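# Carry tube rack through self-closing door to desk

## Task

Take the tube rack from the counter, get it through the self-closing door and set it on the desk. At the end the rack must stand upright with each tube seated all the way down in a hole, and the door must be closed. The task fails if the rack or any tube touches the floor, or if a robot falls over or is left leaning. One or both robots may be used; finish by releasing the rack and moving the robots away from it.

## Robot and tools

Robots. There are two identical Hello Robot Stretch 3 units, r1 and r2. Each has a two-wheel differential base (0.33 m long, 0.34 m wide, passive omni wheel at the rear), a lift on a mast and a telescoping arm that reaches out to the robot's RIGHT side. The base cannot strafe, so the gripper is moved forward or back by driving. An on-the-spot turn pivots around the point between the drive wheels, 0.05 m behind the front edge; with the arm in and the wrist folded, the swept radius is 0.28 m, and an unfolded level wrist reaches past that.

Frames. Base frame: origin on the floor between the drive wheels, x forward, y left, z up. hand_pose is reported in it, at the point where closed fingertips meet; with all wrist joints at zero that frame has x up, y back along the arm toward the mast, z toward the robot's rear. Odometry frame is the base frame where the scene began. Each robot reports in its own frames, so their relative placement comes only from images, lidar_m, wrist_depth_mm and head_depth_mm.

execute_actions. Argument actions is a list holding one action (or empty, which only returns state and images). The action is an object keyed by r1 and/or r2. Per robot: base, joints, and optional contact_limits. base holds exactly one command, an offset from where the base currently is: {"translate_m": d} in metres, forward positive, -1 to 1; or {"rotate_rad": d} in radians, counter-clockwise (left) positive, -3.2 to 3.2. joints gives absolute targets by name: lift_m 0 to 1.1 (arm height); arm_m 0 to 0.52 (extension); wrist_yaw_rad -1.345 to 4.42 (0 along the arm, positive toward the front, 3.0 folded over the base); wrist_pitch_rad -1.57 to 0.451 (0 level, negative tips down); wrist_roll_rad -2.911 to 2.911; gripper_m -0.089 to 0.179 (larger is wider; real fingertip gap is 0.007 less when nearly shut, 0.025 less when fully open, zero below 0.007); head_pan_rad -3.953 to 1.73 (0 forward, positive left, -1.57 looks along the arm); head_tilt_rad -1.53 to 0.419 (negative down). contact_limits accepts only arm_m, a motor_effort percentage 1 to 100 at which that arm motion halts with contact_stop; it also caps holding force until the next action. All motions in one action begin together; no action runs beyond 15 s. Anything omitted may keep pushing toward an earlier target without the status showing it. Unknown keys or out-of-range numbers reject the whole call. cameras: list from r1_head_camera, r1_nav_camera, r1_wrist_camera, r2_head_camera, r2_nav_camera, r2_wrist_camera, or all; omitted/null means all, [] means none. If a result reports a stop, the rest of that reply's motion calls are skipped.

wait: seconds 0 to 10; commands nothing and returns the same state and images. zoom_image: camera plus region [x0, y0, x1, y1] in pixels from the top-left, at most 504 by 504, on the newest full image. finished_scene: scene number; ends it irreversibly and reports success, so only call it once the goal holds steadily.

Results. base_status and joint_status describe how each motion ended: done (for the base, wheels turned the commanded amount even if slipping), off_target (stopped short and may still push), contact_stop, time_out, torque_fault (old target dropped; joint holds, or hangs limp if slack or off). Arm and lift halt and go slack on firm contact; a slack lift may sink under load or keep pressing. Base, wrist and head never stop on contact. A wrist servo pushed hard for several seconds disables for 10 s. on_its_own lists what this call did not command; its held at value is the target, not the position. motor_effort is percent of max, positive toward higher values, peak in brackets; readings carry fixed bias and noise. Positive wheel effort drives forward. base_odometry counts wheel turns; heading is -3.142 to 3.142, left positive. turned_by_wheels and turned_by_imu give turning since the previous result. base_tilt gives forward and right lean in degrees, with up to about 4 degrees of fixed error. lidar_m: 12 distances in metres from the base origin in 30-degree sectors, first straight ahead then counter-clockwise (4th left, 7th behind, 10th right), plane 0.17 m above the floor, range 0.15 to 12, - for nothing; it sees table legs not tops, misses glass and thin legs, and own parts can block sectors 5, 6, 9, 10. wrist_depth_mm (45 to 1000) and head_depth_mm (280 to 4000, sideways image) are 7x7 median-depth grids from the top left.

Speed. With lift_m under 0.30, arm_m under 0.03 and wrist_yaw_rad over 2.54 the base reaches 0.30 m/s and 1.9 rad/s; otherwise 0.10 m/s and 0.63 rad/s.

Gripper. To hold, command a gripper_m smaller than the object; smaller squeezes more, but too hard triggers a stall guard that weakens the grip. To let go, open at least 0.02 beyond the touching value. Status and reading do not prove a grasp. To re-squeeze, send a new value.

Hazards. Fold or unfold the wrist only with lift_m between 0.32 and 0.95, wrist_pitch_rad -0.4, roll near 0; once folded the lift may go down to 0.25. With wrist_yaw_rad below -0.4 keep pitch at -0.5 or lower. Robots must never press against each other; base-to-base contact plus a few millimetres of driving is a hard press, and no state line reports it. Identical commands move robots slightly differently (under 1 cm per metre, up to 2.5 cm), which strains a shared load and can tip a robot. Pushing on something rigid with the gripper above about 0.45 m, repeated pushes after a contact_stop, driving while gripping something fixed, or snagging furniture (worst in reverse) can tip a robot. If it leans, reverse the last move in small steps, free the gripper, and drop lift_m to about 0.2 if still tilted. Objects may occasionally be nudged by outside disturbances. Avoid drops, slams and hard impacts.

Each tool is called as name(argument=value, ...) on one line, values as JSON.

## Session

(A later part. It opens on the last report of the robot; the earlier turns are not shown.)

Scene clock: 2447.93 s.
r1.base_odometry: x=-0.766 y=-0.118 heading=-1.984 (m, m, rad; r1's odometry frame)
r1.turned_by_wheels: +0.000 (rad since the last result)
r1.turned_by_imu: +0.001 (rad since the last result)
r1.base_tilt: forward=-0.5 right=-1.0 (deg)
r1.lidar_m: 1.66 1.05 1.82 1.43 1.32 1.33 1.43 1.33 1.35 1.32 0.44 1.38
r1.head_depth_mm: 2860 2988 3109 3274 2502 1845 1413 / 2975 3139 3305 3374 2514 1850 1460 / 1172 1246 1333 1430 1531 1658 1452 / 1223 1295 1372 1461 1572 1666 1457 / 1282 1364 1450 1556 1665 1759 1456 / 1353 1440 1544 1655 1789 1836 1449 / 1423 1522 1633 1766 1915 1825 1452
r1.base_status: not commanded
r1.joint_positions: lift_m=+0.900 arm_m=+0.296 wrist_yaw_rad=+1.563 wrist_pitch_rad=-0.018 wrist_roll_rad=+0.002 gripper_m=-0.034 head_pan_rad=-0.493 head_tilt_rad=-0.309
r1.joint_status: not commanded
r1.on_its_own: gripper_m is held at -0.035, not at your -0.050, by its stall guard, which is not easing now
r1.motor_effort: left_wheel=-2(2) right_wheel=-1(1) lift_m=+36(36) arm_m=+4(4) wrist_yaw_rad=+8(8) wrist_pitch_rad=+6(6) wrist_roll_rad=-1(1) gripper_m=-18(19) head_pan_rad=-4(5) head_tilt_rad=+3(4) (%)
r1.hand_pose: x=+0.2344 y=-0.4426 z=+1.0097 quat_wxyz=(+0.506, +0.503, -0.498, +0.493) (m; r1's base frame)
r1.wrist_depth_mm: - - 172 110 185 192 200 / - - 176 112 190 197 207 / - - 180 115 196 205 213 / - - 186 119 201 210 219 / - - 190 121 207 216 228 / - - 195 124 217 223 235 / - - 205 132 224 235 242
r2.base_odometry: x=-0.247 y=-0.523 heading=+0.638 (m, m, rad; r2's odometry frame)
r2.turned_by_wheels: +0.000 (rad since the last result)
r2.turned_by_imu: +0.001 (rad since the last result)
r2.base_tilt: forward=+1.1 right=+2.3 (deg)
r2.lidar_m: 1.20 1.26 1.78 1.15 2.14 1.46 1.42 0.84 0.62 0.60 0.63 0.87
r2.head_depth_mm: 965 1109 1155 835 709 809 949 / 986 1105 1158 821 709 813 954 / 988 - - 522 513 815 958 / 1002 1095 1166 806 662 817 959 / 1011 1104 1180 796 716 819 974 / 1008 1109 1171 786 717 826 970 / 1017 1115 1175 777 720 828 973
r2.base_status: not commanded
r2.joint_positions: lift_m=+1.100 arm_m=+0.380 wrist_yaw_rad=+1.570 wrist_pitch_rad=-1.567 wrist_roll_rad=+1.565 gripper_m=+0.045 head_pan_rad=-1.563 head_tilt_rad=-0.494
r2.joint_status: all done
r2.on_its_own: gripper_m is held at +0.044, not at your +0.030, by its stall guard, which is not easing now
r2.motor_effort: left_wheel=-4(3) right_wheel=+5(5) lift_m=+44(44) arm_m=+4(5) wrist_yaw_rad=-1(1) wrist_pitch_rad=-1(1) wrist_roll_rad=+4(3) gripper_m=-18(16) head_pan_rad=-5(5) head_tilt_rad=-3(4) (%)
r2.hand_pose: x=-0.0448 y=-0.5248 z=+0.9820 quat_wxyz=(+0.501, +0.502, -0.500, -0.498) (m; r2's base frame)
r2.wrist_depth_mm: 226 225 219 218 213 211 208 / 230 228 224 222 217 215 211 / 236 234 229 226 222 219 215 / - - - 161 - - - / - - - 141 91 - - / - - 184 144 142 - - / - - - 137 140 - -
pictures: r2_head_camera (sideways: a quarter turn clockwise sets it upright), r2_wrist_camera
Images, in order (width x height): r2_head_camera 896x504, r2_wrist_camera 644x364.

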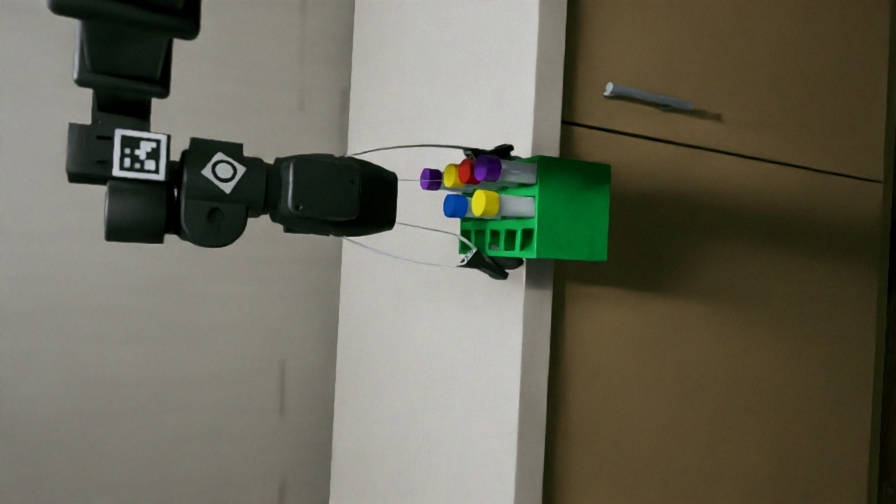

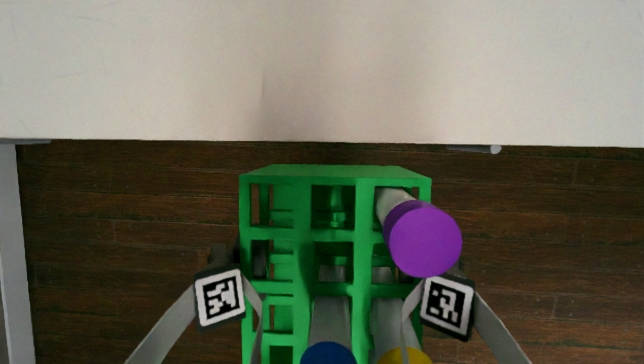

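execute_actions(actions=[{"r2": {"joints": {"arm_m": 0.44}, "contact_limits": {"arm_m": 14}}}], cameras=["r2_head_camera", "r2_wrist_camera"])

Scene clock: 2458.80 s.
r1.base_odometry: x=-0.766 y=-0.118 heading=-1.984 (m, m, rad; r1's odometry frame)
r1.turned_by_wheels: +0.000 (rad since the last result)
r1.turned_by_imu: +0.001 (rad since the last result)
r1.base_tilt: forward=-0.7 right=-1.0 (deg)
r1.lidar_m: 1.66 1.05 1.83 1.42 1.32 1.33 1.43 1.33 1.34 1.32 0.44 1.38
r1.head_depth_mm: 2845 2989 3125 3254 2530 1845 1415 / 2960 3111 3291 3428 2503 1845 1463 / 1172 1244 1340 1428 1536 1654 1453 / 1223 1293 1369 1470 1564 1674 1462 / 1283 1367 1453 1553 1669 1752 1458 / 1349 1443 1543 1648 1782 1836 1446 / 1421 1519 1635 1758 1918 1836 1446
r1.base_status: not commanded
r1.joint_positions: lift_m=+0.900 arm_m=+0.296 wrist_yaw_rad=+1.563 wrist_pitch_rad=-0.018 wrist_roll_rad=+0.002 gripper_m=-0.034 head_pan_rad=-0.493 head_tilt_rad=-0.309
r1.joint_status: not commanded
r1.on_its_own: gripper_m is held at -0.035, not at your -0.050, by its stall guard, which is not easing now
r1.motor_effort: left_wheel=-2(2) right_wheel=-1(1) lift_m=+36(36) arm_m=+4(4) wrist_yaw_rad=+8(8) wrist_pitch_rad=+6(6) wrist_roll_rad=-1(1) gripper_m=-19(19) head_pan_rad=-5(4) head_tilt_rad=+3(4) (%)
r1.hand_pose: x=+0.2344 y=-0.4426 z=+1.0097 quat_wxyz=(+0.506, +0.503, -0.498, +0.493) (m; r1's base frame)
r1.wrist_depth_mm: - - 171 109 184 191 198 / - - 175 112 190 196 206 / - - 179 115 196 203 213 / - - 185 119 200 211 222 / - - 190 121 209 219 227 / - - 194 123 217 226 237 / - - 206 132 220 230 245
r2.base_odometry: x=-0.247 y=-0.523 heading=+0.638 (m, m, rad; r2's odometry frame)
r2.turned_by_wheels: +0.000 (rad since the last result)
r2.turned_by_imu: +0.001 (rad since the last result)
r2.base_tilt: forward=+1.0 right=+2.3 (deg)
r2.lidar_m: 1.20 1.26 1.77 1.15 2.15 1.46 1.42 0.84 0.62 0.60 0.63 0.87
r2.head_depth_mm: 967 1109 1156 831 708 810 949 / 983 1093 1160 820 705 814 956 / 992 - 1137 616 711 818 957 / 999 1105 1171 739 714 816 964 / 1007 1105 1175 796 714 823 963 / 1010 1108 1165 785 718 827 968 / 1020 1108 1174 776 722 824 976
r2.base_status: not commanded
r2.joint_positions: lift_m=+1.100 arm_m=+0.440 wrist_yaw_rad=+1.570 wrist_pitch_rad=-1.567 wrist_roll_rad=+1.565 gripper_m=+0.045 head_pan_rad=-1.563 head_tilt_rad=-0.494
r2.joint_status: all done
r2.on_its_own: gripper_m is held at +0.044, not at your +0.030, by its stall guard, which is not easing now
r2.motor_effort: left_wheel=-4(4) right_wheel=+5(5) lift_m=+44(44) arm_m=+5(5) wrist_yaw_rad=+0(0) wrist_pitch_rad=-1(1) wrist_roll_rad=+4(4) gripper_m=-17(17) head_pan_rad=-5(5) head_tilt_rad=-4(4) (%)
r2.contact_limits: arm_m 14 (drawing in: default 30, maximum 49; extending or still: default 41, maximum 68)
r2.hand_pose: x=-0.0448 y=-0.5848 z=+0.9820 quat_wxyz=(+0.501, +0.502, -0.500, -0.498) (m; r2's base frame)
r2.wrist_depth_mm: 224 223 218 217 213 210 207 / 230 227 224 222 217 214 211 / 234 232 229 225 221 220 215 / 241 238 234 160 224 223 220 / - - 237 141 90 - - / - - 184 144 141 - - / - - - 137 139 - -
pictures: r2_head_camera (sideways: a quarter turn clockwise sets it upright), r2_wrist_camera
Images, in order (width x height): r2_head_camera 896x504, r2_wrist_camera 644x364.

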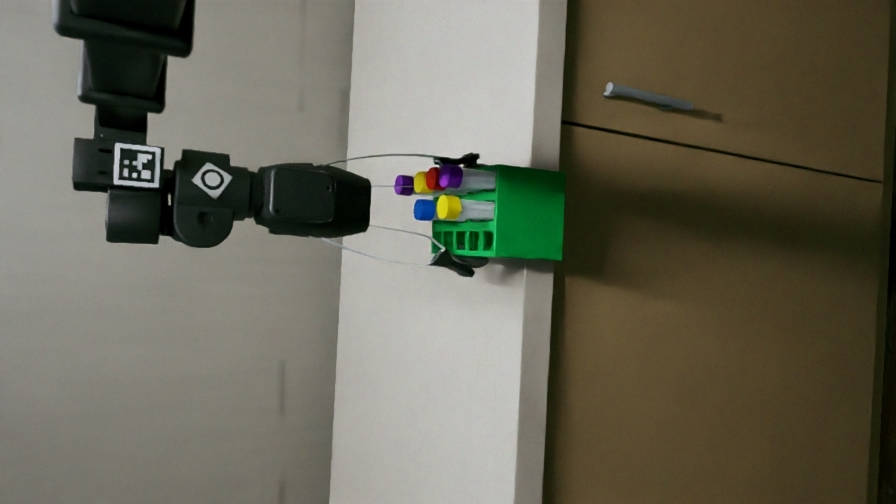

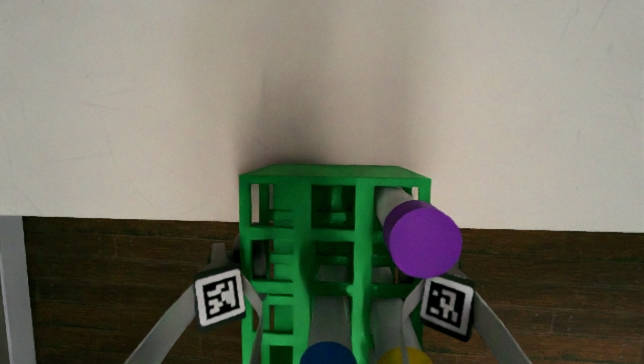

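execute_actions(actions=[{"r2": {"joints": {"arm_m": 0.52}, "contact_limits": {"arm_m": 14}}}], cameras=["r2_head_camera", "r2_wrist_camera"])

Scene clock: 2464.47 s.
r1.base_odometry: x=-0.766 y=-0.118 heading=-1.984 (m, m, rad; r1's odometry frame)
r1.turned_by_wheels: +0.000 (rad since the last result)
r1.turned_by_imu: +0.001 (rad since the last result)
r1.base_tilt: forward=-0.6 right=-1.1 (deg)
r1.lidar_m: 1.66 1.05 1.83 1.42 1.32 1.33 1.44 1.33 1.34 1.32 0.44 1.38
r1.head_depth_mm: 2847 2969 3108 3321 2506 1846 1418 / 2968 3170 3260 3462 2512 1854 1462 / 1168 1249 1338 1426 1532 1645 1458 / 1224 1302 1372 1466 1574 1668 1454 / 1284 1362 1458 1555 1667 1765 1457 / 1348 1434 1535 1640 1808 1824 1451 / 1426 1515 1637 1765 1922 1828 1451
r1.base_status: not commanded
r1.joint_positions: lift_m=+0.900 arm_m=+0.296 wrist_yaw_rad=+1.563 wrist_pitch_rad=-0.018 wrist_roll_rad=+0.002 gripper_m=-0.034 head_pan_rad=-0.493 head_tilt_rad=-0.309
r1.joint_status: not commanded
r1.on_its_own: gripper_m is held at -0.035, not at your -0.050, by its stall guard, which is not easing now
r1.motor_effort: left_wheel=-2(2) right_wheel=-1(1) lift_m=+36(36) arm_m=+4(4) wrist_yaw_rad=+8(8) wrist_pitch_rad=+6(6) wrist_roll_rad=-1(1) gripper_m=-19(18) head_pan_rad=-4(4) head_tilt_rad=+4(4) (%)
r1.hand_pose: x=+0.2344 y=-0.4426 z=+1.0097 quat_wxyz=(+0.506, +0.503, -0.498, +0.493) (m; r1's base frame)
r1.wrist_depth_mm: - - 170 110 184 193 199 / - - 175 112 191 198 206 / - - 180 115 195 204 213 / - - 187 119 202 209 220 / - - 190 121 206 217 228 / - - 194 124 217 224 235 / - - 206 131 223 232 246
r2.base_odometry: x=-0.247 y=-0.523 heading=+0.638 (m, m, rad; r2's odometry frame)
r2.turned_by_wheels: +0.000 (rad since the last result)
r2.turned_by_imu: +0.001 (rad since the last result)
r2.base_tilt: forward=+1.0 right=+2.3 (deg)
r2.lidar_m: 1.20 1.26 1.78 1.15 2.15 1.46 1.41 0.84 0.62 0.60 0.63 0.87
r2.head_depth_mm: 969 1105 1156 829 707 812 947 / 981 1105 1157 818 711 812 954 / 989 - 1151 629 710 817 954 / 1002 1103 1163 670 714 821 953 / 1009 1102 1180 794 716 823 963 / 1010 1106 1167 782 716 824 976 / 1018 1111 1176 776 721 829 975
r2.base_status: not commanded
r2.joint_positions: lift_m=+1.100 arm_m=+0.520 wrist_yaw_rad=+1.570 wrist_pitch_rad=-1.567 wrist_roll_rad=+1.565 gripper_m=+0.045 head_pan_rad=-1.563 head_tilt_rad=-0.494
r2.joint_status: all done
r2.on_its_own: gripper_m is held at +0.044, not at your +0.030, by its stall guard, which is not easing now
r2.motor_effort: left_wheel=-3(4) right_wheel=+5(4) lift_m=+44(44) arm_m=+4(5) wrist_yaw_rad=+0(0) wrist_pitch_rad=-1(1) wrist_roll_rad=+3(3) gripper_m=-17(17) head_pan_rad=-5(4) head_tilt_rad=-4(5) (%)
r2.contact_limits: arm_m 14 (drawing in: default 30, maximum 49; extending or still: default 41, maximum 68)
r2.hand_pose: x=-0.0448 y=-0.6648 z=+0.9820 quat_wxyz=(+0.501, +0.502, -0.500, -0.498) (m; r2's base frame)
r2.wrist_depth_mm: 225 221 219 215 213 210 208 / 230 228 223 221 218 214 212 / 235 233 230 224 222 219 216 / 240 236 233 161 223 224 219 / 246 243 239 141 90 228 225 / 252 249 183 143 142 232 231 / - - - 136 139 - -
pictures: r2_head_camera (sideways: a quarter turn clockwise sets it upright), r2_wrist_camera
Images, in order (width x height): r2_head_camera 896x504, r2_wrist_camera 644x364.

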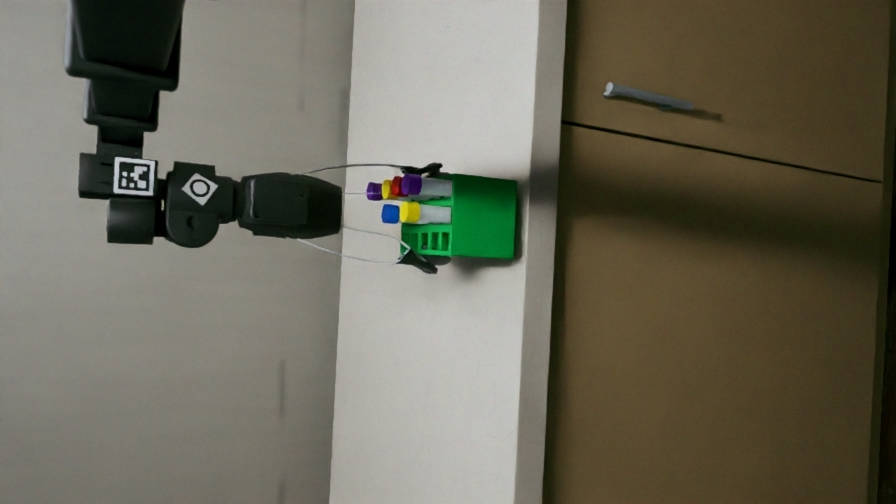

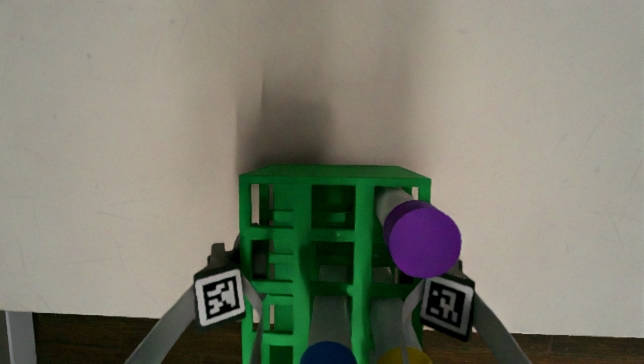

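execute_actions(actions=[{"r2": {"joints": {"lift_m": 1.085}}}], cameras=["r2_head_camera", "r2_wrist_camera"])

Scene clock: 2474.43 s.
r1.base_odometry: x=-0.766 y=-0.118 heading=-1.984 (m, m, rad; r1's odometry frame)
r1.turned_by_wheels: +0.000 (rad since the last result)
r1.turned_by_imu: +0.001 (rad since the last result)
r1.base_tilt: forward=-0.7 right=-1.1 (deg)
r1.lidar_m: 1.66 1.05 1.82 1.42 1.32 1.34 1.44 1.33 1.34 1.32 0.45 1.38
r1.head_depth_mm: 2858 2996 3121 3254 2495 1840 1411 / 2949 3128 3303 3397 2517 1853 1457 / 1167 1247 1335 1424 1536 1651 1460 / 1225 1291 1374 1460 1568 1661 1457 / 1283 1365 1451 1554 1669 1763 1453 / 1348 1438 1529 1651 1773 1830 1457 / 1426 1526 1637 1762 1922 1830 1452
r1.base_status: not commanded
r1.joint_positions: lift_m=+0.900 arm_m=+0.296 wrist_yaw_rad=+1.563 wrist_pitch_rad=-0.018 wrist_roll_rad=+0.002 gripper_m=-0.034 head_pan_rad=-0.493 head_tilt_rad=-0.309
r1.joint_status: not commanded
r1.on_its_own: gripper_m is held at -0.035, not at your -0.050, by its stall guard, which is not easing now
r1.motor_effort: left_wheel=-2(2) right_wheel=-1(1) lift_m=+36(36) arm_m=+4(4) wrist_yaw_rad=+9(8) wrist_pitch_rad=+6(6) wrist_roll_rad=-1(1) gripper_m=-18(19) head_pan_rad=-4(4) head_tilt_rad=+4(3) (%)
r1.hand_pose: x=+0.2344 y=-0.4426 z=+1.0097 quat_wxyz=(+0.506, +0.503, -0.498, +0.493) (m; r1's base frame)
r1.wrist_depth_mm: - - 171 110 185 192 201 / - - 175 112 189 197 205 / - - 179 115 196 205 212 / - - 185 119 202 210 220 / - - 190 120 209 218 227 / - - 195 124 216 225 236 / - - 204 131 224 234 245
r2.base_odometry: x=-0.247 y=-0.523 heading=+0.638 (m, m, rad; r2's odometry frame)
r2.turned_by_wheels: +0.000 (rad since the last result)
r2.turned_by_imu: +0.001 (rad since the last result)
r2.base_tilt: forward=+1.0 right=+2.3 (deg)
r2.lidar_m: 1.20 1.26 1.77 1.15 2.16 1.45 1.42 0.84 0.62 0.60 0.63 0.87
r2.head_depth_mm: 986 1111 1159 834 707 809 947 / 982 1119 1160 819 707 813 954 / 983 - 1148 645 712 816 957 / 1009 1103 1161 706 712 818 964 / 1007 1097 1177 797 715 823 965 / 1011 1107 1172 785 718 826 967 / 1019 1115 1177 778 719 826 980
r2.base_status: not commanded
r2.joint_positions: lift_m=+1.085 arm_m=+0.520 wrist_yaw_rad=+1.570 wrist_pitch_rad=-1.567 wrist_roll_rad=+1.565 gripper_m=+0.045 head_pan_rad=-1.563 head_tilt_rad=-0.494
r2.joint_status: all done
r2.on_its_own: gripper_m is held at +0.044, not at your +0.030, by its stall guard, which is not easing now
r2.motor_effort: left_wheel=-4(4) right_wheel=+5(5) lift_m=+23(38) arm_m=+5(4) wrist_yaw_rad=+1(0) wrist_pitch_rad=-1(1) wrist_roll_rad=+3(3) gripper_m=-17(18) head_pan_rad=-5(5) head_tilt_rad=-4(4) (%)
r2.hand_pose: x=-0.0448 y=-0.6648 z=+0.9677 quat_wxyz=(+0.501, +0.502, -0.500, -0.498) (m; r2's base frame)
r2.wrist_depth_mm: 211 208 205 202 200 197 194 / 216 213 210 205 203 201 196 / 220 218 214 211 209 205 201 / 226 223 219 161 209 209 206 / 231 227 224 142 91 214 211 / 235 232 185 144 141 217 216 / - - 235 137 139 224 221
pictures: r2_head_camera (sideways: a quarter turn clockwise sets it upright), r2_wrist_camera
Images, in order (width x height): r2_head_camera 896x504, r2_wrist_camera 644x364.

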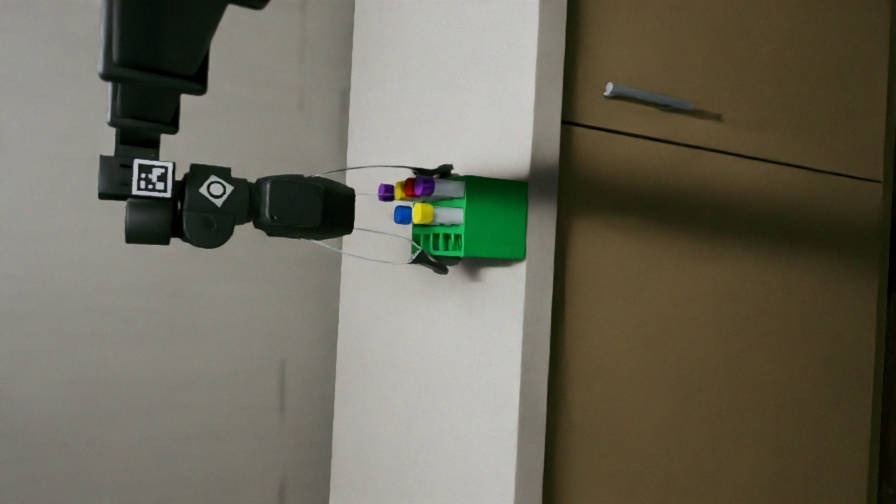

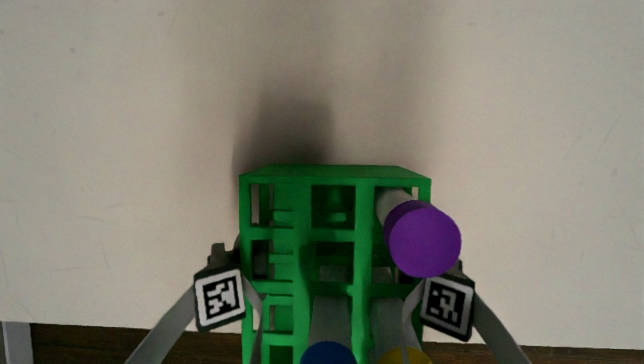

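execute_actions(actions=[{"r2": {"joints": {"lift_m": 1.07}}}], cameras=["r2_head_camera", "r2_wrist_camera"])

Scene clock: 2478.17 s.
r1.base_odometry: x=-0.766 y=-0.118 heading=-1.984 (m, m, rad; r1's odometry frame)
r1.turned_by_wheels: +0.000 (rad since the last result)
r1.turned_by_imu: +0.001 (rad since the last result)
r1.base_tilt: forward=-0.5 right=-1.1 (deg)
r1.lidar_m: 1.66 1.05 1.82 1.43 1.32 1.33 1.43 1.33 1.35 1.33 0.45 1.38
r1.head_depth_mm: 2827 3011 3120 3272 2505 1839 1418 / 2949 3092 3316 3447 2504 1853 1456 / 1177 1249 1330 1428 1539 1656 1457 / 1219 1298 1376 1466 1564 1673 1452 / 1286 1363 1455 1561 1674 1755 1456 / 1352 1435 1537 1654 1784 1833 1457 / 1431 1516 1638 1760 1917 1815 1442
r1.base_status: not commanded
r1.joint_positions: lift_m=+0.900 arm_m=+0.296 wrist_yaw_rad=+1.563 wrist_pitch_rad=-0.018 wrist_roll_rad=+0.002 gripper_m=-0.034 head_pan_rad=-0.493 head_tilt_rad=-0.309
r1.joint_status: not commanded
r1.on_its_own: gripper_m is held at -0.035, not at your -0.050, by its stall guard, which is not easing now
r1.motor_effort: left_wheel=-2(2) right_wheel=-1(0) lift_m=+36(36) arm_m=+4(4) wrist_yaw_rad=+8(8) wrist_pitch_rad=+6(6) wrist_roll_rad=-1(1) gripper_m=-19(19) head_pan_rad=-4(4) head_tilt_rad=+4(4) (%)
r1.hand_pose: x=+0.2344 y=-0.4426 z=+1.0097 quat_wxyz=(+0.506, +0.503, -0.498, +0.493) (m; r1's base frame)
r1.wrist_depth_mm: - - 170 109 185 193 201 / - - 174 112 191 197 206 / - - 180 115 196 204 215 / - - 185 118 202 209 220 / - - 190 121 207 217 228 / - - 196 124 217 225 238 / - - 207 131 222 232 243
r2.base_odometry: x=-0.247 y=-0.523 heading=+0.639 (m, m, rad; r2's odometry frame)
r2.turned_by_wheels: +0.000 (rad since the last result)
r2.turned_by_imu: +0.001 (rad since the last result)
r2.base_tilt: forward=+1.0 right=+2.3 (deg)
r2.lidar_m: 1.20 1.26 1.78 1.15 2.15 1.46 1.42 0.84 0.62 0.60 0.63 0.87
r2.head_depth_mm: 982 - 1156 831 707 808 951 / 993 1113 1166 821 707 813 955 / 1001 - 1157 639 714 814 958 / 1000 1096 1164 724 714 819 962 / 1008 1098 1178 795 716 822 971 / 1011 1102 1171 786 720 827 971 / 1016 1118 1182 776 719 827 976
r2.base_status: not commanded
r2.joint_positions: lift_m=+1.081 arm_m=+0.520 wrist_yaw_rad=+1.570 wrist_pitch_rad=-1.571 wrist_roll_rad=+1.565 gripper_m=+0.045 head_pan_rad=-1.563 head_tilt_rad=-0.494
r2.joint_status: lift_m contact_stop (moved -0.004 of -0.015)
r2.on_its_own: gripper_m is held at +0.044, not at your +0.030, by its stall guard, which is not easing now; lift_m is slack since a contact_stop, until your next command for it (your +1.070 is given up)
r2.motor_effort: left_wheel=-2(4) right_wheel=+2(5) lift_m=+33(33) arm_m=+4(5) wrist_yaw_rad=-1(0) wrist_pitch_rad=+1(2) wrist_roll_rad=+3(3) gripper_m=-18(17) head_pan_rad=-4(4) head_tilt_rad=-4(4) (%)
r2.hand_pose: x=-0.0459 y=-0.6648 z=+0.9636 quat_wxyz=(+0.502, +0.501, -0.499, -0.499) (m; r2's base frame)
r2.wrist_depth_mm: 208 206 203 200 198 195 192 / 212 210 207 204 201 200 195 / 217 215 212 209 205 202 200 / 222 219 216 159 207 208 203 / 228 224 221 140 89 213 210 / 232 230 182 142 140 217 214 / - - - 138 130 222 217
pictures: r2_head_camera (sideways: a quarter turn clockwise sets it upright), r2_wrist_camera
Images, in order (width x height): r2_head_camera 896x504, r2_wrist_camera 644x364.

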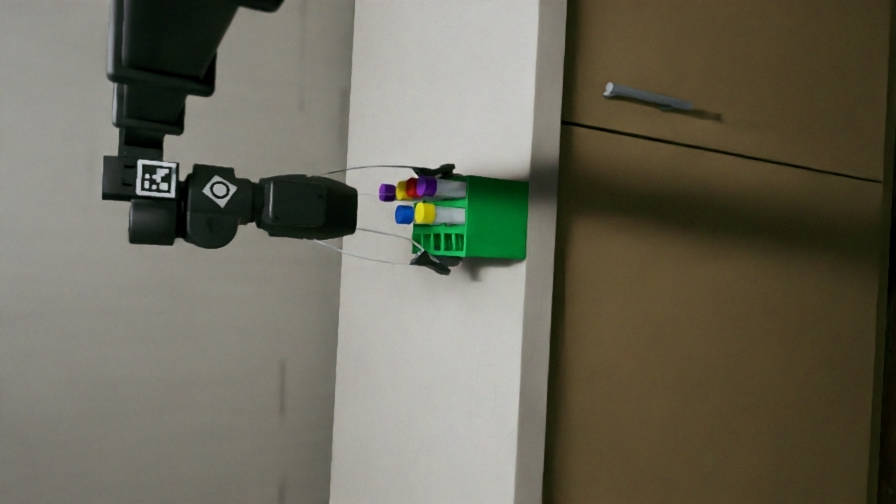

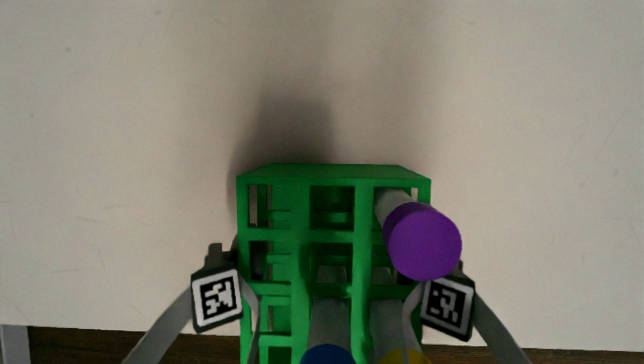

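execute_actions(actions=[{"r2": {"joints": {"gripper_m": 0.179}}}], cameras=["r2_head_camera", "r2_wrist_camera"])

Scene clock: 2527.70 s.
r1.base_odometry: x=-0.766 y=-0.118 heading=-1.984 (m, m, rad; r1's odometry frame)
r1.turned_by_wheels: +0.000 (rad since the last result)
r1.turned_by_imu: +0.001 (rad since the last result)
r1.base_tilt: forward=-0.5 right=-1.0 (deg)
r1.lidar_m: 1.66 1.05 1.82 1.42 1.32 1.33 1.44 1.32 1.34 1.32 0.44 1.38
r1.head_depth_mm: 2842 2993 3132 3287 2530 1849 1422 / 2978 3135 3319 3427 2509 1841 1464 / 1169 1250 1337 1421 1543 1657 1455 / 1227 1289 1367 1470 1579 1674 1467 / 1285 1358 1457 1559 1670 1774 1454 / 1348 1440 1537 1654 1791 1821 1454 / 1423 1513 1630 1763 1924 1844 1447
r1.base_status: not commanded
r1.joint_positions: lift_m=+0.900 arm_m=+0.296 wrist_yaw_rad=+1.563 wrist_pitch_rad=-0.018 wrist_roll_rad=+0.002 gripper_m=-0.034 head_pan_rad=-0.493 head_tilt_rad=-0.309
r1.joint_status: not commanded
r1.on_its_own: gripper_m is held at -0.035, not at your -0.050, by its stall guard, which is not easing now
r1.motor_effort: left_wheel=-2(2) right_wheel=-1(1) lift_m=+36(36) arm_m=+4(4) wrist_yaw_rad=+8(8) wrist_pitch_rad=+6(6) wrist_roll_rad=-1(1) gripper_m=-19(19) head_pan_rad=-5(3) head_tilt_rad=+3(4) (%)
r1.hand_pose: x=+0.2344 y=-0.4426 z=+1.0097 quat_wxyz=(+0.506, +0.503, -0.498, +0.493) (m; r1's base frame)
r1.wrist_depth_mm: - - 170 110 184 193 200 / - - 175 112 190 197 206 / - - 178 115 195 204 214 / - - 187 119 202 210 220 / - - 191 120 209 217 229 / - - 194 124 217 225 239 / - - 204 132 223 233 243
r2.base_odometry: x=-0.247 y=-0.523 heading=+0.639 (m, m, rad; r2's odometry frame)
r2.turned_by_wheels: +0.000 (rad since the last result)
r2.turned_by_imu: +0.001 (rad since the last result)
r2.base_tilt: forward=+1.0 right=+2.4 (deg)
r2.lidar_m: 1.20 1.26 1.78 1.15 2.15 1.46 1.42 0.84 0.62 0.60 0.63 0.87
r2.head_depth_mm: 982 - 1150 834 706 808 952 / 988 1114 1157 822 706 815 952 / 997 - 1151 648 708 819 958 / 1005 1095 1159 722 714 819 966 / 1009 1105 1183 787 717 820 969 / 1009 1108 1169 785 718 827 974 / 1020 1114 1173 776 721 831 975
r2.base_status: not commanded
r2.joint_positions: lift_m=+1.081 arm_m=+0.520 wrist_yaw_rad=+1.570 wrist_pitch_rad=-1.568 wrist_roll_rad=+1.565 gripper_m=+0.179 head_pan_rad=-1.563 head_tilt_rad=-0.494
r2.joint_status: all done
r2.on_its_own: lift_m is slack since a contact_stop, until your next command for it (your +1.070 is given up)
r2.motor_effort: left_wheel=-3(3) right_wheel=+3(2) lift_m=+33(33) arm_m=+4(4) wrist_yaw_rad=+0(0) wrist_pitch_rad=+0(1) wrist_roll_rad=+4(3) gripper_m=+1(100) head_pan_rad=-5(4) head_tilt_rad=-4(4) (%)
r2.hand_pose: x=-0.0452 y=-0.6648 z=+0.9635 quat_wxyz=(+0.501, +0.501, -0.499, -0.498) (m; r2's base frame)
r2.wrist_depth_mm: 205 205 201 199 195 193 190 / 211 208 206 203 200 197 194 / 215 214 210 207 204 201 199 / 221 218 214 158 162 206 203 / 226 223 218 138 88 210 207 / 231 228 224 141 142 214 211 / - - 229 137 140 220 -
pictures: r2_head_camera (sideways: a quarter turn clockwise sets it upright), r2_wrist_camera
Images, in order (width x height): r2_head_camera 896x504, r2_wrist_camera 644x364.

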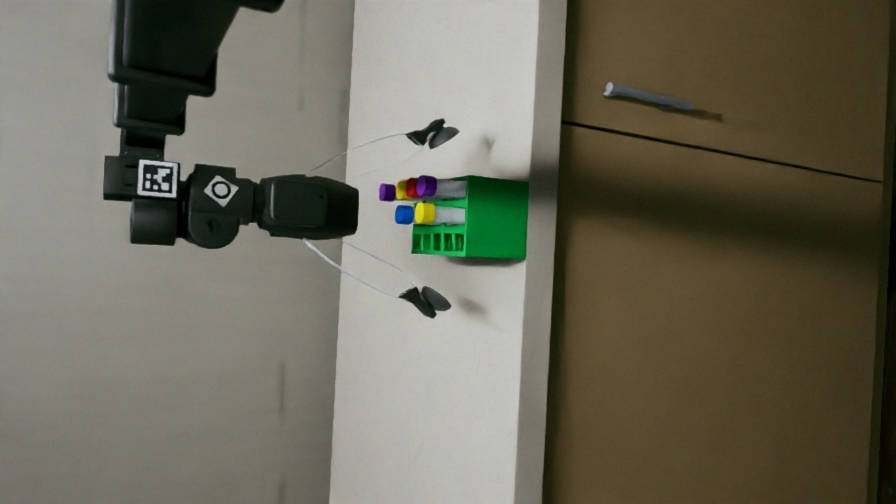

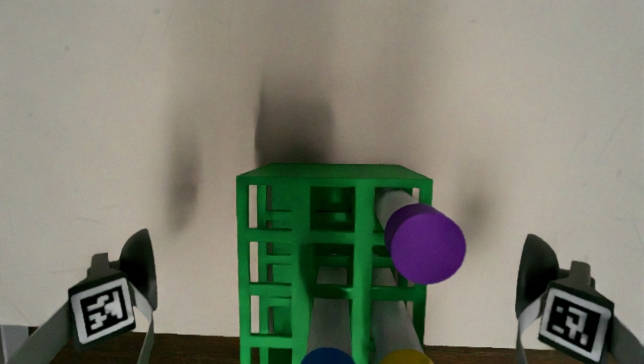

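execute_actions(actions=[{"r2": {"joints": {"arm_m": 0.3, "lift_m": 1.1}}}], cameras=[])

execute_actions(actions=[{"r2": {"base": {"translate_m": -0.024}, "joints": {"arm_m": 0.12, "wrist_pitch_rad": 0.0, "wrist_yaw_rad": 0.0, "wrist_roll_rad": 0.0, "lift_m": 0.848, "head_tilt_rad": -0.6}}}], cameras=["r2_head_camera", "r2_wrist_camera"])

Scene clock: 2538.70 s.
r1.base_odometry: x=-0.766 y=-0.118 heading=-1.984 (m, m, rad; r1's odometry frame)
r1.turned_by_wheels: +0.000 (rad since the last result)
r1.turned_by_imu: +0.001 (rad since the last result)
r1.base_tilt: forward=-0.6 right=-1.0 (deg)
r1.lidar_m: 1.66 1.05 1.82 1.43 1.32 1.33 1.44 1.33 1.34 1.32 0.44 1.38
r1.head_depth_mm: 2832 3006 3110 3283 2514 1853 1410 / 2953 3117 3270 3448 2512 1843 1458 / 1174 1242 1331 1431 1548 1666 1455 / 1223 1301 1375 1469 1569 1669 1457 / 1287 1362 1453 1550 1676 1769 1451 / 1352 1439 1534 1658 1789 1827 1454 / 1419 1523 1635 1769 1924 1828 1453
r1.base_status: not commanded
r1.joint_positions: lift_m=+0.900 arm_m=+0.296 wrist_yaw_rad=+1.563 wrist_pitch_rad=-0.018 wrist_roll_rad=+0.002 gripper_m=-0.034 head_pan_rad=-0.493 head_tilt_rad=-0.309
r1.joint_status: not commanded
r1.on_its_own: gripper_m is held at -0.035, not at your -0.050, by its stall guard, which is not easing now
r1.motor_effort: left_wheel=-2(2) right_wheel=-1(1) lift_m=+36(36) arm_m=+4(5) wrist_yaw_rad=+8(8) wrist_pitch_rad=+6(6) wrist_roll_rad=-1(1) gripper_m=-19(19) head_pan_rad=-3(4) head_tilt_rad=+4(4) (%)
r1.hand_pose: x=+0.2344 y=-0.4426 z=+1.0097 quat_wxyz=(+0.506, +0.503, -0.498, +0.493) (m; r1's base frame)
r1.wrist_depth_mm: - - 171 109 184 191 200 / - - 175 112 189 199 207 / - - 180 115 195 206 213 / - - 187 119 202 210 221 / - - 189 121 206 216 226 / - - 195 124 217 223 236 / - - 204 132 222 232 244
r2.base_odometry: x=-0.247 y=-0.523 heading=+0.639 (m, m, rad; r2's odometry frame)
r2.turned_by_wheels: +0.000 (rad since the last result)
r2.turned_by_imu: +0.001 (rad since the last result)
r2.base_tilt: forward=+1.0 right=+2.3 (deg)
r2.lidar_m: 1.20 1.26 1.77 1.15 2.15 1.46 1.41 0.84 0.62 0.60 0.63 0.87
r2.head_depth_mm: 978 1110 1154 833 707 808 955 / 974 1093 1162 821 712 816 957 / 988 - - 635 711 812 960 / 1005 1093 1177 722 713 818 965 / 1007 1101 1177 795 730 822 967 / 1012 1111 1162 787 716 829 974 / 1012 1112 1171 778 721 830 975
r2.base_status: not commanded
r2.joint_positions: lift_m=+1.100 arm_m=+0.300 wrist_yaw_rad=+1.570 wrist_pitch_rad=-1.568 wrist_roll_rad=+1.565 gripper_m=+0.179 head_pan_rad=-1.563 head_tilt_rad=-0.494
r2.joint_status: all done
r2.motor_effort: left_wheel=-2(3) right_wheel=+3(2) lift_m=+43(46) arm_m=-4(4) wrist_yaw_rad=+2(0) wrist_pitch_rad=+0(0) wrist_roll_rad=+3(4) gripper_m=+0(0) head_pan_rad=-4(4) head_tilt_rad=-4(4) (%)
r2.hand_pose: x=-0.0452 y=-0.4454 z=+0.9820 quat_wxyz=(+0.501, +0.501, -0.499, -0.498) (m; r2's base frame)
r2.wrist_depth_mm: 227 224 222 219 217 214 210 / 549 552 540 529 516 504 494 / - - - - - - - / - - - - - - - / - - - - - - - / - - - - - - - / - - - - - - -
pictures: none
No camera images: the call's "cameras" was empty. Leave "cameras" out to get every camera's image.

Scene clock: 2541.83 s.
r1.base_odometry: x=-0.766 y=-0.118 heading=-1.984 (m, m, rad; r1's odometry frame)
r1.turned_by_wheels: +0.000 (rad since the last result)
r1.turned_by_imu: +0.001 (rad since the last result)
r1.base_tilt: forward=-0.6 right=-1.0 (deg)
r1.lidar_m: 1.67 1.06 1.82 1.42 1.32 1.33 1.43 1.33 1.34 1.32 0.44 1.38
r1.head_depth_mm: 2863 2974 3096 3302 2503 1843 1418 / 2972 3146 3257 3426 2505 1840 1458 / 1174 1252 1334 1429 1537 1657 1456 / 1224 1294 1378 1463 1570 1665 1447 / 1284 1360 1448 1551 1672 1758 1448 / 1353 1436 1539 1654 1786 1830 1445 / 1424 1524 1637 1771 1915 1820 1449
r1.base_status: not commanded
r1.joint_positions: lift_m=+0.900 arm_m=+0.296 wrist_yaw_rad=+1.563 wrist_pitch_rad=-0.018 wrist_roll_rad=+0.002 gripper_m=-0.034 head_pan_rad=-0.493 head_tilt_rad=-0.309
r1.joint_status: not commanded
r1.on_its_own: gripper_m is held at -0.035, not at your -0.050, by its stall guard, which is not easing now
r1.motor_effort: left_wheel=-2(2) right_wheel=-1(0) lift_m=+37(36) arm_m=+4(4) wrist_yaw_rad=+8(8) wrist_pitch_rad=+6(6) wrist_roll_rad=-1(1) gripper_m=-18(19) head_pan_rad=-4(5) head_tilt_rad=+4(4) (%)
r1.hand_pose: x=+0.2344 y=-0.4426 z=+1.0097 quat_wxyz=(+0.506, +0.503, -0.498, +0.493) (m; r1's base frame)
r1.wrist_depth_mm: - - 170 110 184 193 201 / - - 174 112 189 196 207 / - - 182 115 196 204 214 / - - 185 118 201 211 220 / - - 190 121 209 216 228 / - - 195 124 216 224 236 / - - 206 132 222 233 245
r2.base_odometry: x=-0.266 y=-0.537 heading=+0.638 (m, m, rad; r2's odometry frame)
r2.turned_by_wheels: +0.000 (rad since the last result)
r2.turned_by_imu: +0.000 (rad since the last result)
r2.base_tilt: forward=+1.0 right=+2.3 (deg)
r2.lidar_m: 1.22 1.28 1.81 1.15 2.19 1.43 1.39 0.84 0.62 0.60 0.63 0.87
r2.head_depth_mm: 986 1096 1017 704 737 - - / 996 1095 999 713 - - 1151 / 994 1105 986 683 - - 1144 / 1000 1111 972 657 - 953 1154 / 1008 1117 960 717 790 947 1147 / 1012 1129 944 706 787 947 1143 / 1015 1132 935 705 792 951 1143
r2.base_status: done
r2.joint_positions: lift_m=+0.848 arm_m=+0.120 wrist_yaw_rad=+0.001 wrist_pitch_rad=-0.021 wrist_roll_rad=+0.006 gripper_m=+0.179 head_pan_rad=-1.563 head_tilt_rad=-0.593
r2.joint_status: all done
r2.motor_effort: left_wheel=-3(6) right_wheel=+3(6) lift_m=+22(36) arm_m=-4(5) wrist_yaw_rad=-2(3) wrist_pitch_rad=+7(8) wrist_roll_rad=-4(5) gripper_m=+0(1) head_pan_rad=-4(4) head_tilt_rad=-5(20) (%)
r2.hand_pose: x=-0.0211 y=-0.5210 z=+0.9577 quat_wxyz=(+0.705, +0.008, -0.709, -0.007) (m; r2's base frame)
r2.wrist_depth_mm: 901 884 856 846 826 802 802 / 927 911 886 862 866 815 823 / 963 927 895 881 865 845 832 / 753 743 753 225 758 764 752 / 361 403 363 228 361 361 363 / 254 245 242 236 240 239 238 / - 277 270 265 239 235 -
pictures: r2_head_camera (sideways: a quarter turn clockwise sets it upright), r2_wrist_camera
Images, in order (width x height): r2_head_camera 896x504, r2_wrist_camera 644x364.

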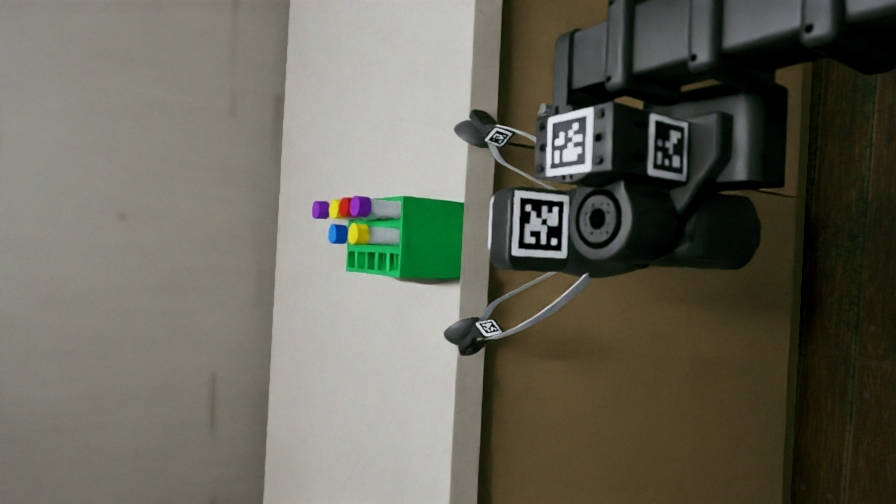

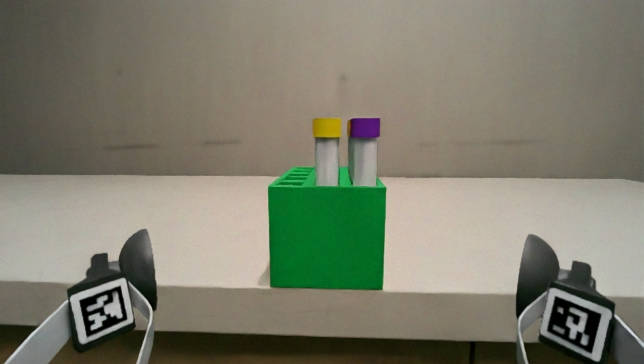

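execute_actions(actions=[{"r2": {"joints": {"arm_m": 0.232, "lift_m": 0.851}}}], cameras=["r2_head_camera", "r2_wrist_camera"])

Scene clock: 2573.00 s.
r1.base_odometry: x=-0.766 y=-0.118 heading=-1.984 (m, m, rad; r1's odometry frame)
r1.turned_by_wheels: +0.000 (rad since the last result)
r1.turned_by_imu: +0.001 (rad since the last result)
r1.base_tilt: forward=-0.6 right=-1.0 (deg)
r1.lidar_m: 1.66 1.05 1.82 1.42 1.32 1.33 1.44 1.33 1.34 1.32 0.44 1.38
r1.head_depth_mm: 2837 3005 3117 3285 2508 1846 1414 / 2964 3103 3298 3444 2490 1841 1458 / 1168 1246 1329 1429 1538 1658 1457 / 1222 1293 1376 1477 1571 1662 1454 / 1284 1370 1457 1558 1667 1760 1451 / 1355 1445 1538 1656 1793 1832 1453 / 1422 1526 1636 1764 1912 1834 1448
r1.base_status: not commanded
r1.joint_positions: lift_m=+0.900 arm_m=+0.296 wrist_yaw_rad=+1.563 wrist_pitch_rad=-0.018 wrist_roll_rad=+0.002 gripper_m=-0.034 head_pan_rad=-0.493 head_tilt_rad=-0.309
r1.joint_status: not commanded
r1.on_its_own: gripper_m is held at -0.035, not at your -0.050, by its stall guard, which is not easing now
r1.motor_effort: left_wheel=-2(2) right_wheel=-1(1) lift_m=+36(36) arm_m=+4(4) wrist_yaw_rad=+8(8) wrist_pitch_rad=+6(6) wrist_roll_rad=-1(1) gripper_m=-19(19) head_pan_rad=-4(5) head_tilt_rad=+3(4) (%)
r1.hand_pose: x=+0.2344 y=-0.4426 z=+1.0097 quat_wxyz=(+0.506, +0.503, -0.498, +0.493) (m; r1's base frame)
r1.wrist_depth_mm: - - 170 110 184 193 200 / - - 176 112 190 199 206 / - - 180 115 195 205 213 / - - 186 119 201 210 221 / - - 191 121 209 216 228 / - - 195 124 217 226 235 / - - 206 132 221 232 245
r2.base_odometry: x=-0.266 y=-0.537 heading=+0.638 (m, m, rad; r2's odometry frame)
r2.turned_by_wheels: +0.000 (rad since the last result)
r2.turned_by_imu: +0.001 (rad since the last result)
r2.base_tilt: forward=+1.0 right=+2.2 (deg)
r2.lidar_m: 1.22 1.29 1.81 1.15 2.19 1.43 1.39 0.84 0.62 0.60 0.63 0.87
r2.head_depth_mm: 989 1088 1015 706 739 - - / 992 1105 1002 756 - 954 1145 / 997 1107 988 - - 933 1133 / 1003 1110 970 661 812 941 1154 / 1005 1124 957 698 788 942 1148 / 1010 1126 947 706 786 951 1143 / 1016 1126 937 710 796 954 1142
r2.base_status: not commanded
r2.joint_positions: lift_m=+0.851 arm_m=+0.232 wrist_yaw_rad=+0.001 wrist_pitch_rad=-0.021 wrist_roll_rad=+0.006 gripper_m=+0.179 head_pan_rad=-1.563 head_tilt_rad=-0.593
r2.joint_status: all done
r2.motor_effort: left_wheel=-3(3) right_wheel=+3(3) lift_m=+43(46) arm_m=+4(4) wrist_yaw_rad=-1(2) wrist_pitch_rad=+7(7) wrist_roll_rad=-3(4) gripper_m=+0(1) head_pan_rad=-5(4) head_tilt_rad=-5(5) (%)
r2.hand_pose: x=-0.0213 y=-0.6324 z=+0.9599 quat_wxyz=(+0.705, +0.008, -0.709, -0.007) (m; r2's base frame)
r2.wrist_depth_mm: 791 765 747 732 718 703 694 / 813 776 759 751 739 736 701 / 843 817 796 163 113 741 725 / 790 815 806 168 117 743 724 / 370 410 161 118 118 367 368 / 251 242 117 115 114 242 243 / - 172 120 118 117 181 -
pictures: r2_head_camera (sideways: a quarter turn clockwise sets it upright), r2_wrist_camera
Images, in order (width x height): r2_head_camera 896x504, r2_wrist_camera 644x364.

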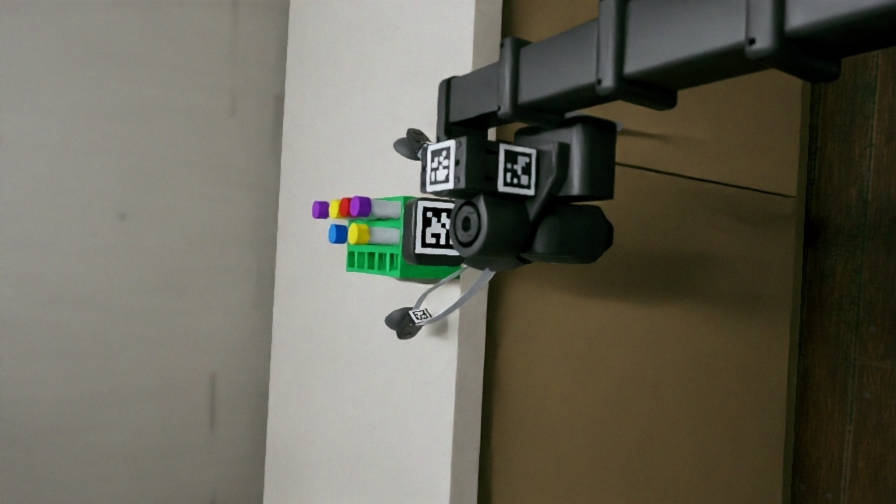

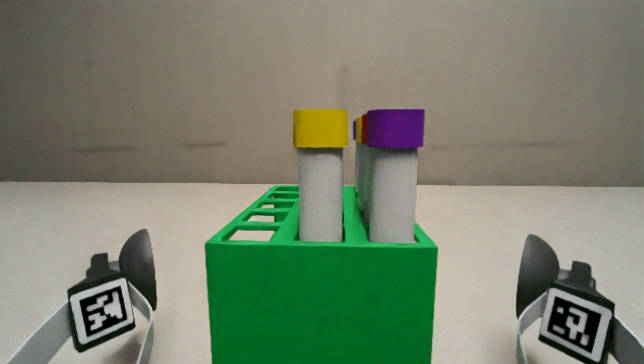

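execute_actions(actions=[{"r2": {"joints": {"gripper_m": 0.03}}}], cameras=["r2_head_camera", "r2_wrist_camera"])

execute_actions(actions=[{"r2": {"joints": {"lift_m": 0.89}}}], cameras=["r2_head_camera", "r2_wrist_camera"])

Scene clock: 2591.87 s.
r1.base_odometry: x=-0.766 y=-0.118 heading=-1.984 (m, m, rad; r1's odometry frame)
r1.turned_by_wheels: +0.000 (rad since the last result)
r1.turned_by_imu: +0.001 (rad since the last result)
r1.base_tilt: forward=-0.6 right=-1.1 (deg)
r1.lidar_m: 1.66 1.05 1.83 1.43 1.32 1.33 1.43 1.33 1.34 1.32 0.44 1.38
r1.head_depth_mm: 2866 3000 3124 3293 2520 1855 1418 / 2955 3151 3305 3467 2498 1840 1448 / 1170 1241 1334 1429 1536 1655 1463 / 1226 1293 1373 1470 1572 1665 1455 / 1285 1365 1457 1558 1673 1770 1459 / 1350 1436 1543 1647 1788 1833 1451 / 1430 1521 1631 1773 1913 1829 1450
r1.base_status: not commanded
r1.joint_positions: lift_m=+0.900 arm_m=+0.296 wrist_yaw_rad=+1.563 wrist_pitch_rad=-0.018 wrist_roll_rad=+0.002 gripper_m=-0.034 head_pan_rad=-0.493 head_tilt_rad=-0.309
r1.joint_status: not commanded
r1.on_its_own: gripper_m is held at -0.035, not at your -0.050, by its stall guard, which is not easing now
r1.motor_effort: left_wheel=-2(2) right_wheel=-1(1) lift_m=+37(36) arm_m=+4(4) wrist_yaw_rad=+8(8) wrist_pitch_rad=+6(6) wrist_roll_rad=-1(1) gripper_m=-19(19) head_pan_rad=-4(4) head_tilt_rad=+3(4) (%)
r1.hand_pose: x=+0.2344 y=-0.4426 z=+1.0097 quat_wxyz=(+0.506, +0.503, -0.498, +0.493) (m; r1's base frame)
r1.wrist_depth_mm: - - 171 110 184 190 199 / - - 175 112 190 197 205 / - - 179 115 196 204 213 / - - 185 119 202 212 220 / - - 191 121 209 218 228 / - - 195 124 217 224 235 / - - 205 131 223 232 244
r2.base_odometry: x=-0.266 y=-0.537 heading=+0.638 (m, m, rad; r2's odometry frame)
r2.turned_by_wheels: +0.000 (rad since the last result)
r2.turned_by_imu: +0.001 (rad since the last result)
r2.base_tilt: forward=+1.0 right=+2.3 (deg)
r2.lidar_m: 1.22 1.29 1.81 1.15 2.19 1.43 1.39 0.84 0.62 0.60 0.63 0.87
r2.head_depth_mm: 984 1095 1011 706 736 - - / 992 1105 1000 755 - 954 1132 / 996 1108 980 - - 934 1135 / 999 1111 969 649 803 938 1155 / 1004 1122 959 700 786 944 1153 / 1010 1117 946 705 791 948 1150 / 1017 1130 938 708 793 954 1135
r2.base_status: not commanded
r2.joint_positions: lift_m=+0.851 arm_m=+0.232 wrist_yaw_rad=+0.001 wrist_pitch_rad=-0.010 wrist_roll_rad=+0.005 gripper_m=+0.032 head_pan_rad=-1.563 head_tilt_rad=-0.593
r2.joint_status: all done
r2.motor_effort: left_wheel=-2(3) right_wheel=+3(3) lift_m=+43(43) arm_m=+5(5) wrist_yaw_rad=+0(0) wrist_pitch_rad=+3(7) wrist_roll_rad=-3(3) gripper_m=-32(99) head_pan_rad=-4(4) head_tilt_rad=-5(5) (%)
r2.hand_pose: x=-0.0213 y=-0.6327 z=+0.9627 quat_wxyz=(+0.706, +0.004, -0.709, -0.004) (m; r2's base frame)
r2.wrist_depth_mm: 791 770 760 748 724 705 698 / 803 793 782 748 732 729 713 / 836 799 783 766 746 738 724 / 836 831 804 203 159 747 732 / 384 386 349 130 131 384 389 / 249 250 133 132 130 250 250 / 184 185 168 135 134 182 186
pictures: r2_head_camera (sideways: a quarter turn clockwise sets it upright), r2_wrist_camera
Images, in order (width x height): r2_head_camera 896x504, r2_wrist_camera 644x364.

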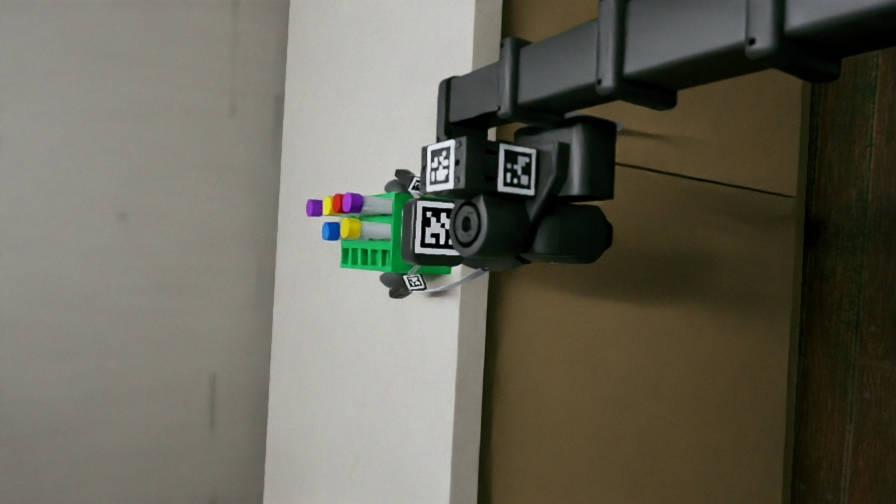

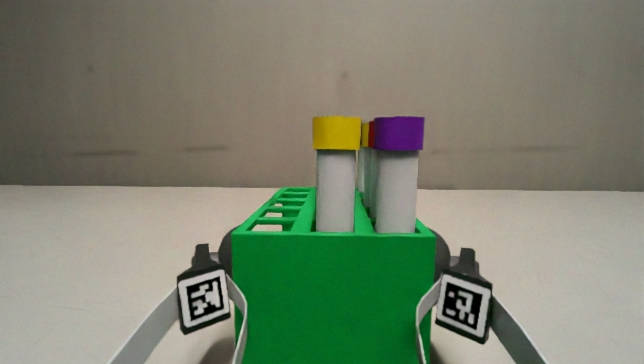

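Scene clock: 2593.03 s.
r1.base_odometry: x=-0.766 y=-0.118 heading=-1.984 (m, m, rad; r1's odometry frame)
r1.turned_by_wheels: +0.000 (rad since the last result)
r1.turned_by_imu: +0.000 (rad since the last result)
r1.base_tilt: forward=-0.7 right=-1.1 (deg)
r1.lidar_m: 1.66 1.05 1.82 1.43 1.32 1.33 1.44 1.33 1.34 1.32 0.45 1.38
r1.head_depth_mm: 2835 2998 3132 3294 2501 1836 1412 / 2967 3138 3272 3456 2505 1838 1461 / 1171 1249 1329 1427 1533 1656 1459 / 1223 1294 1382 1469 1576 1664 1453 / 1280 1363 1453 1549 1679 1762 1460 / 1349 1439 1539 1654 1794 1831 1447 / 1428 1524 1631 1757 1909 1826 1451
r1.base_status: not commanded
r1.joint_positions: lift_m=+0.900 arm_m=+0.296 wrist_yaw_rad=+1.563 wrist_pitch_rad=-0.018 wrist_roll_rad=+0.002 gripper_m=-0.034 head_pan_rad=-0.493 head_tilt_rad=-0.309
r1.joint_status: not commanded
r1.on_its_own: gripper_m is held at -0.035, not at your -0.050, by its stall guard, which is not easing now
r1.motor_effort: left_wheel=-2(2) right_wheel=+0(1) lift_m=+36(36) arm_m=+4(5) wrist_yaw_rad=+8(8) wrist_pitch_rad=+6(6) wrist_roll_rad=-1(1) gripper_m=-19(19) head_pan_rad=-4(4) head_tilt_rad=+4(4) (%)
r1.hand_pose: x=+0.2344 y=-0.4426 z=+1.0097 quat_wxyz=(+0.506, +0.503, -0.498, +0.493) (m; r1's base frame)
r1.wrist_depth_mm: - - 171 109 183 192 200 / - - 176 112 190 199 206 / - - 180 115 195 204 214 / - - 186 119 202 210 220 / - - 190 121 209 219 226 / - - 195 124 215 224 234 / - - 205 131 222 233 243
r2.base_odometry: x=-0.266 y=-0.537 heading=+0.638 (m, m, rad; r2's odometry frame)
r2.turned_by_wheels: +0.000 (rad since the last result)
r2.turned_by_imu: +0.000 (rad since the last result)
r2.base_tilt: forward=+1.0 right=+2.3 (deg)
r2.lidar_m: 1.22 1.28 1.81 1.15 2.20 1.43 1.39 0.84 0.62 0.60 0.63 0.87
r2.head_depth_mm: 984 1098 1012 732 - - 1143 / 993 1101 998 - 795 927 1138 / 999 1106 960 - 810 935 1135 / 998 1116 816 673 800 935 1163 / 1005 1126 962 696 788 941 1146 / 1008 1124 946 705 788 951 1146 / 1016 1136 938 708 792 957 1144
r2.base_status: not commanded
r2.joint_positions: lift_m=+0.890 arm_m=+0.232 wrist_yaw_rad=+0.001 wrist_pitch_rad=-0.027 wrist_roll_rad=+0.005 gripper_m=+0.038 head_pan_rad=-1.563 head_tilt_rad=-0.593
r2.joint_status: all done
r2.on_its_own: gripper_m is held at +0.037, not at your +0.030, by its stall guard, which is still easing
r2.motor_effort: left_wheel=-3(3) right_wheel=+3(3) lift_m=+44(47) arm_m=+4(4) wrist_yaw_rad=-1(1) wrist_pitch_rad=+9(10) wrist_roll_rad=-3(3) gripper_m=-12(33) head_pan_rad=-4(4) head_tilt_rad=-5(5) (%)
r2.hand_pose: x=-0.0213 y=-0.6322 z=+0.9973 quat_wxyz=(+0.706, +0.010, -0.708, -0.010) (m; r2's base frame)
r2.wrist_depth_mm: 783 767 750 737 721 708 695 / 791 784 762 759 740 714 703 / 826 798 796 763 750 750 728 / 863 838 816 230 690 752 737 / 480 481 477 138 141 483 484 / 319 320 137 135 133 318 317 / 237 239 218 138 137 226 239
pictures: r2_head_camera (sideways: a quarter turn clockwise sets it upright), r2_wrist_camera
Images, in order (width x height): r2_head_camera 896x504, r2_wrist_camera 644x364.

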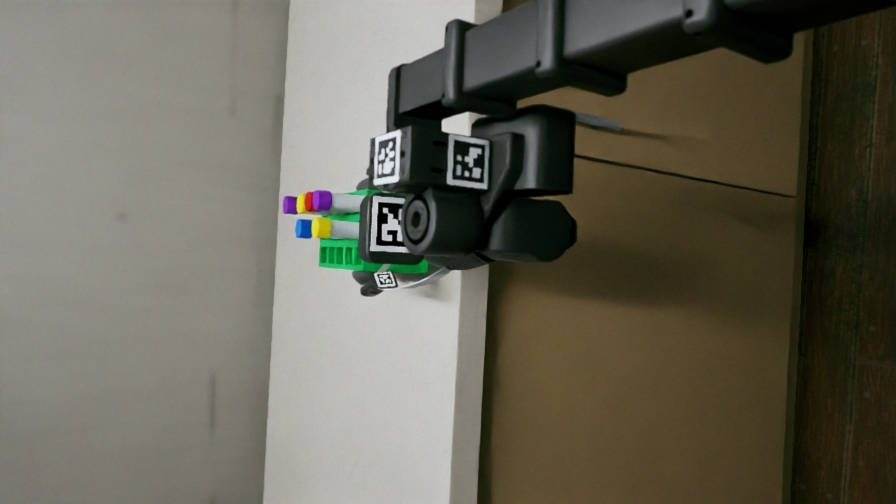

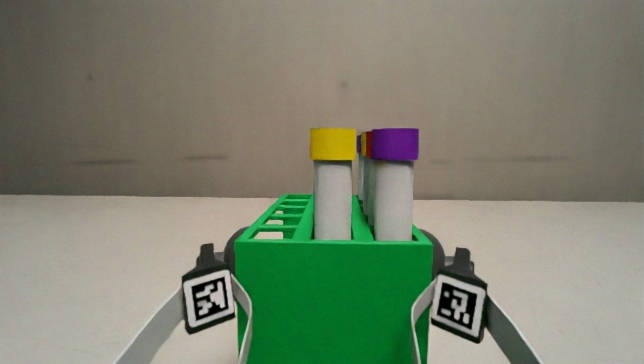

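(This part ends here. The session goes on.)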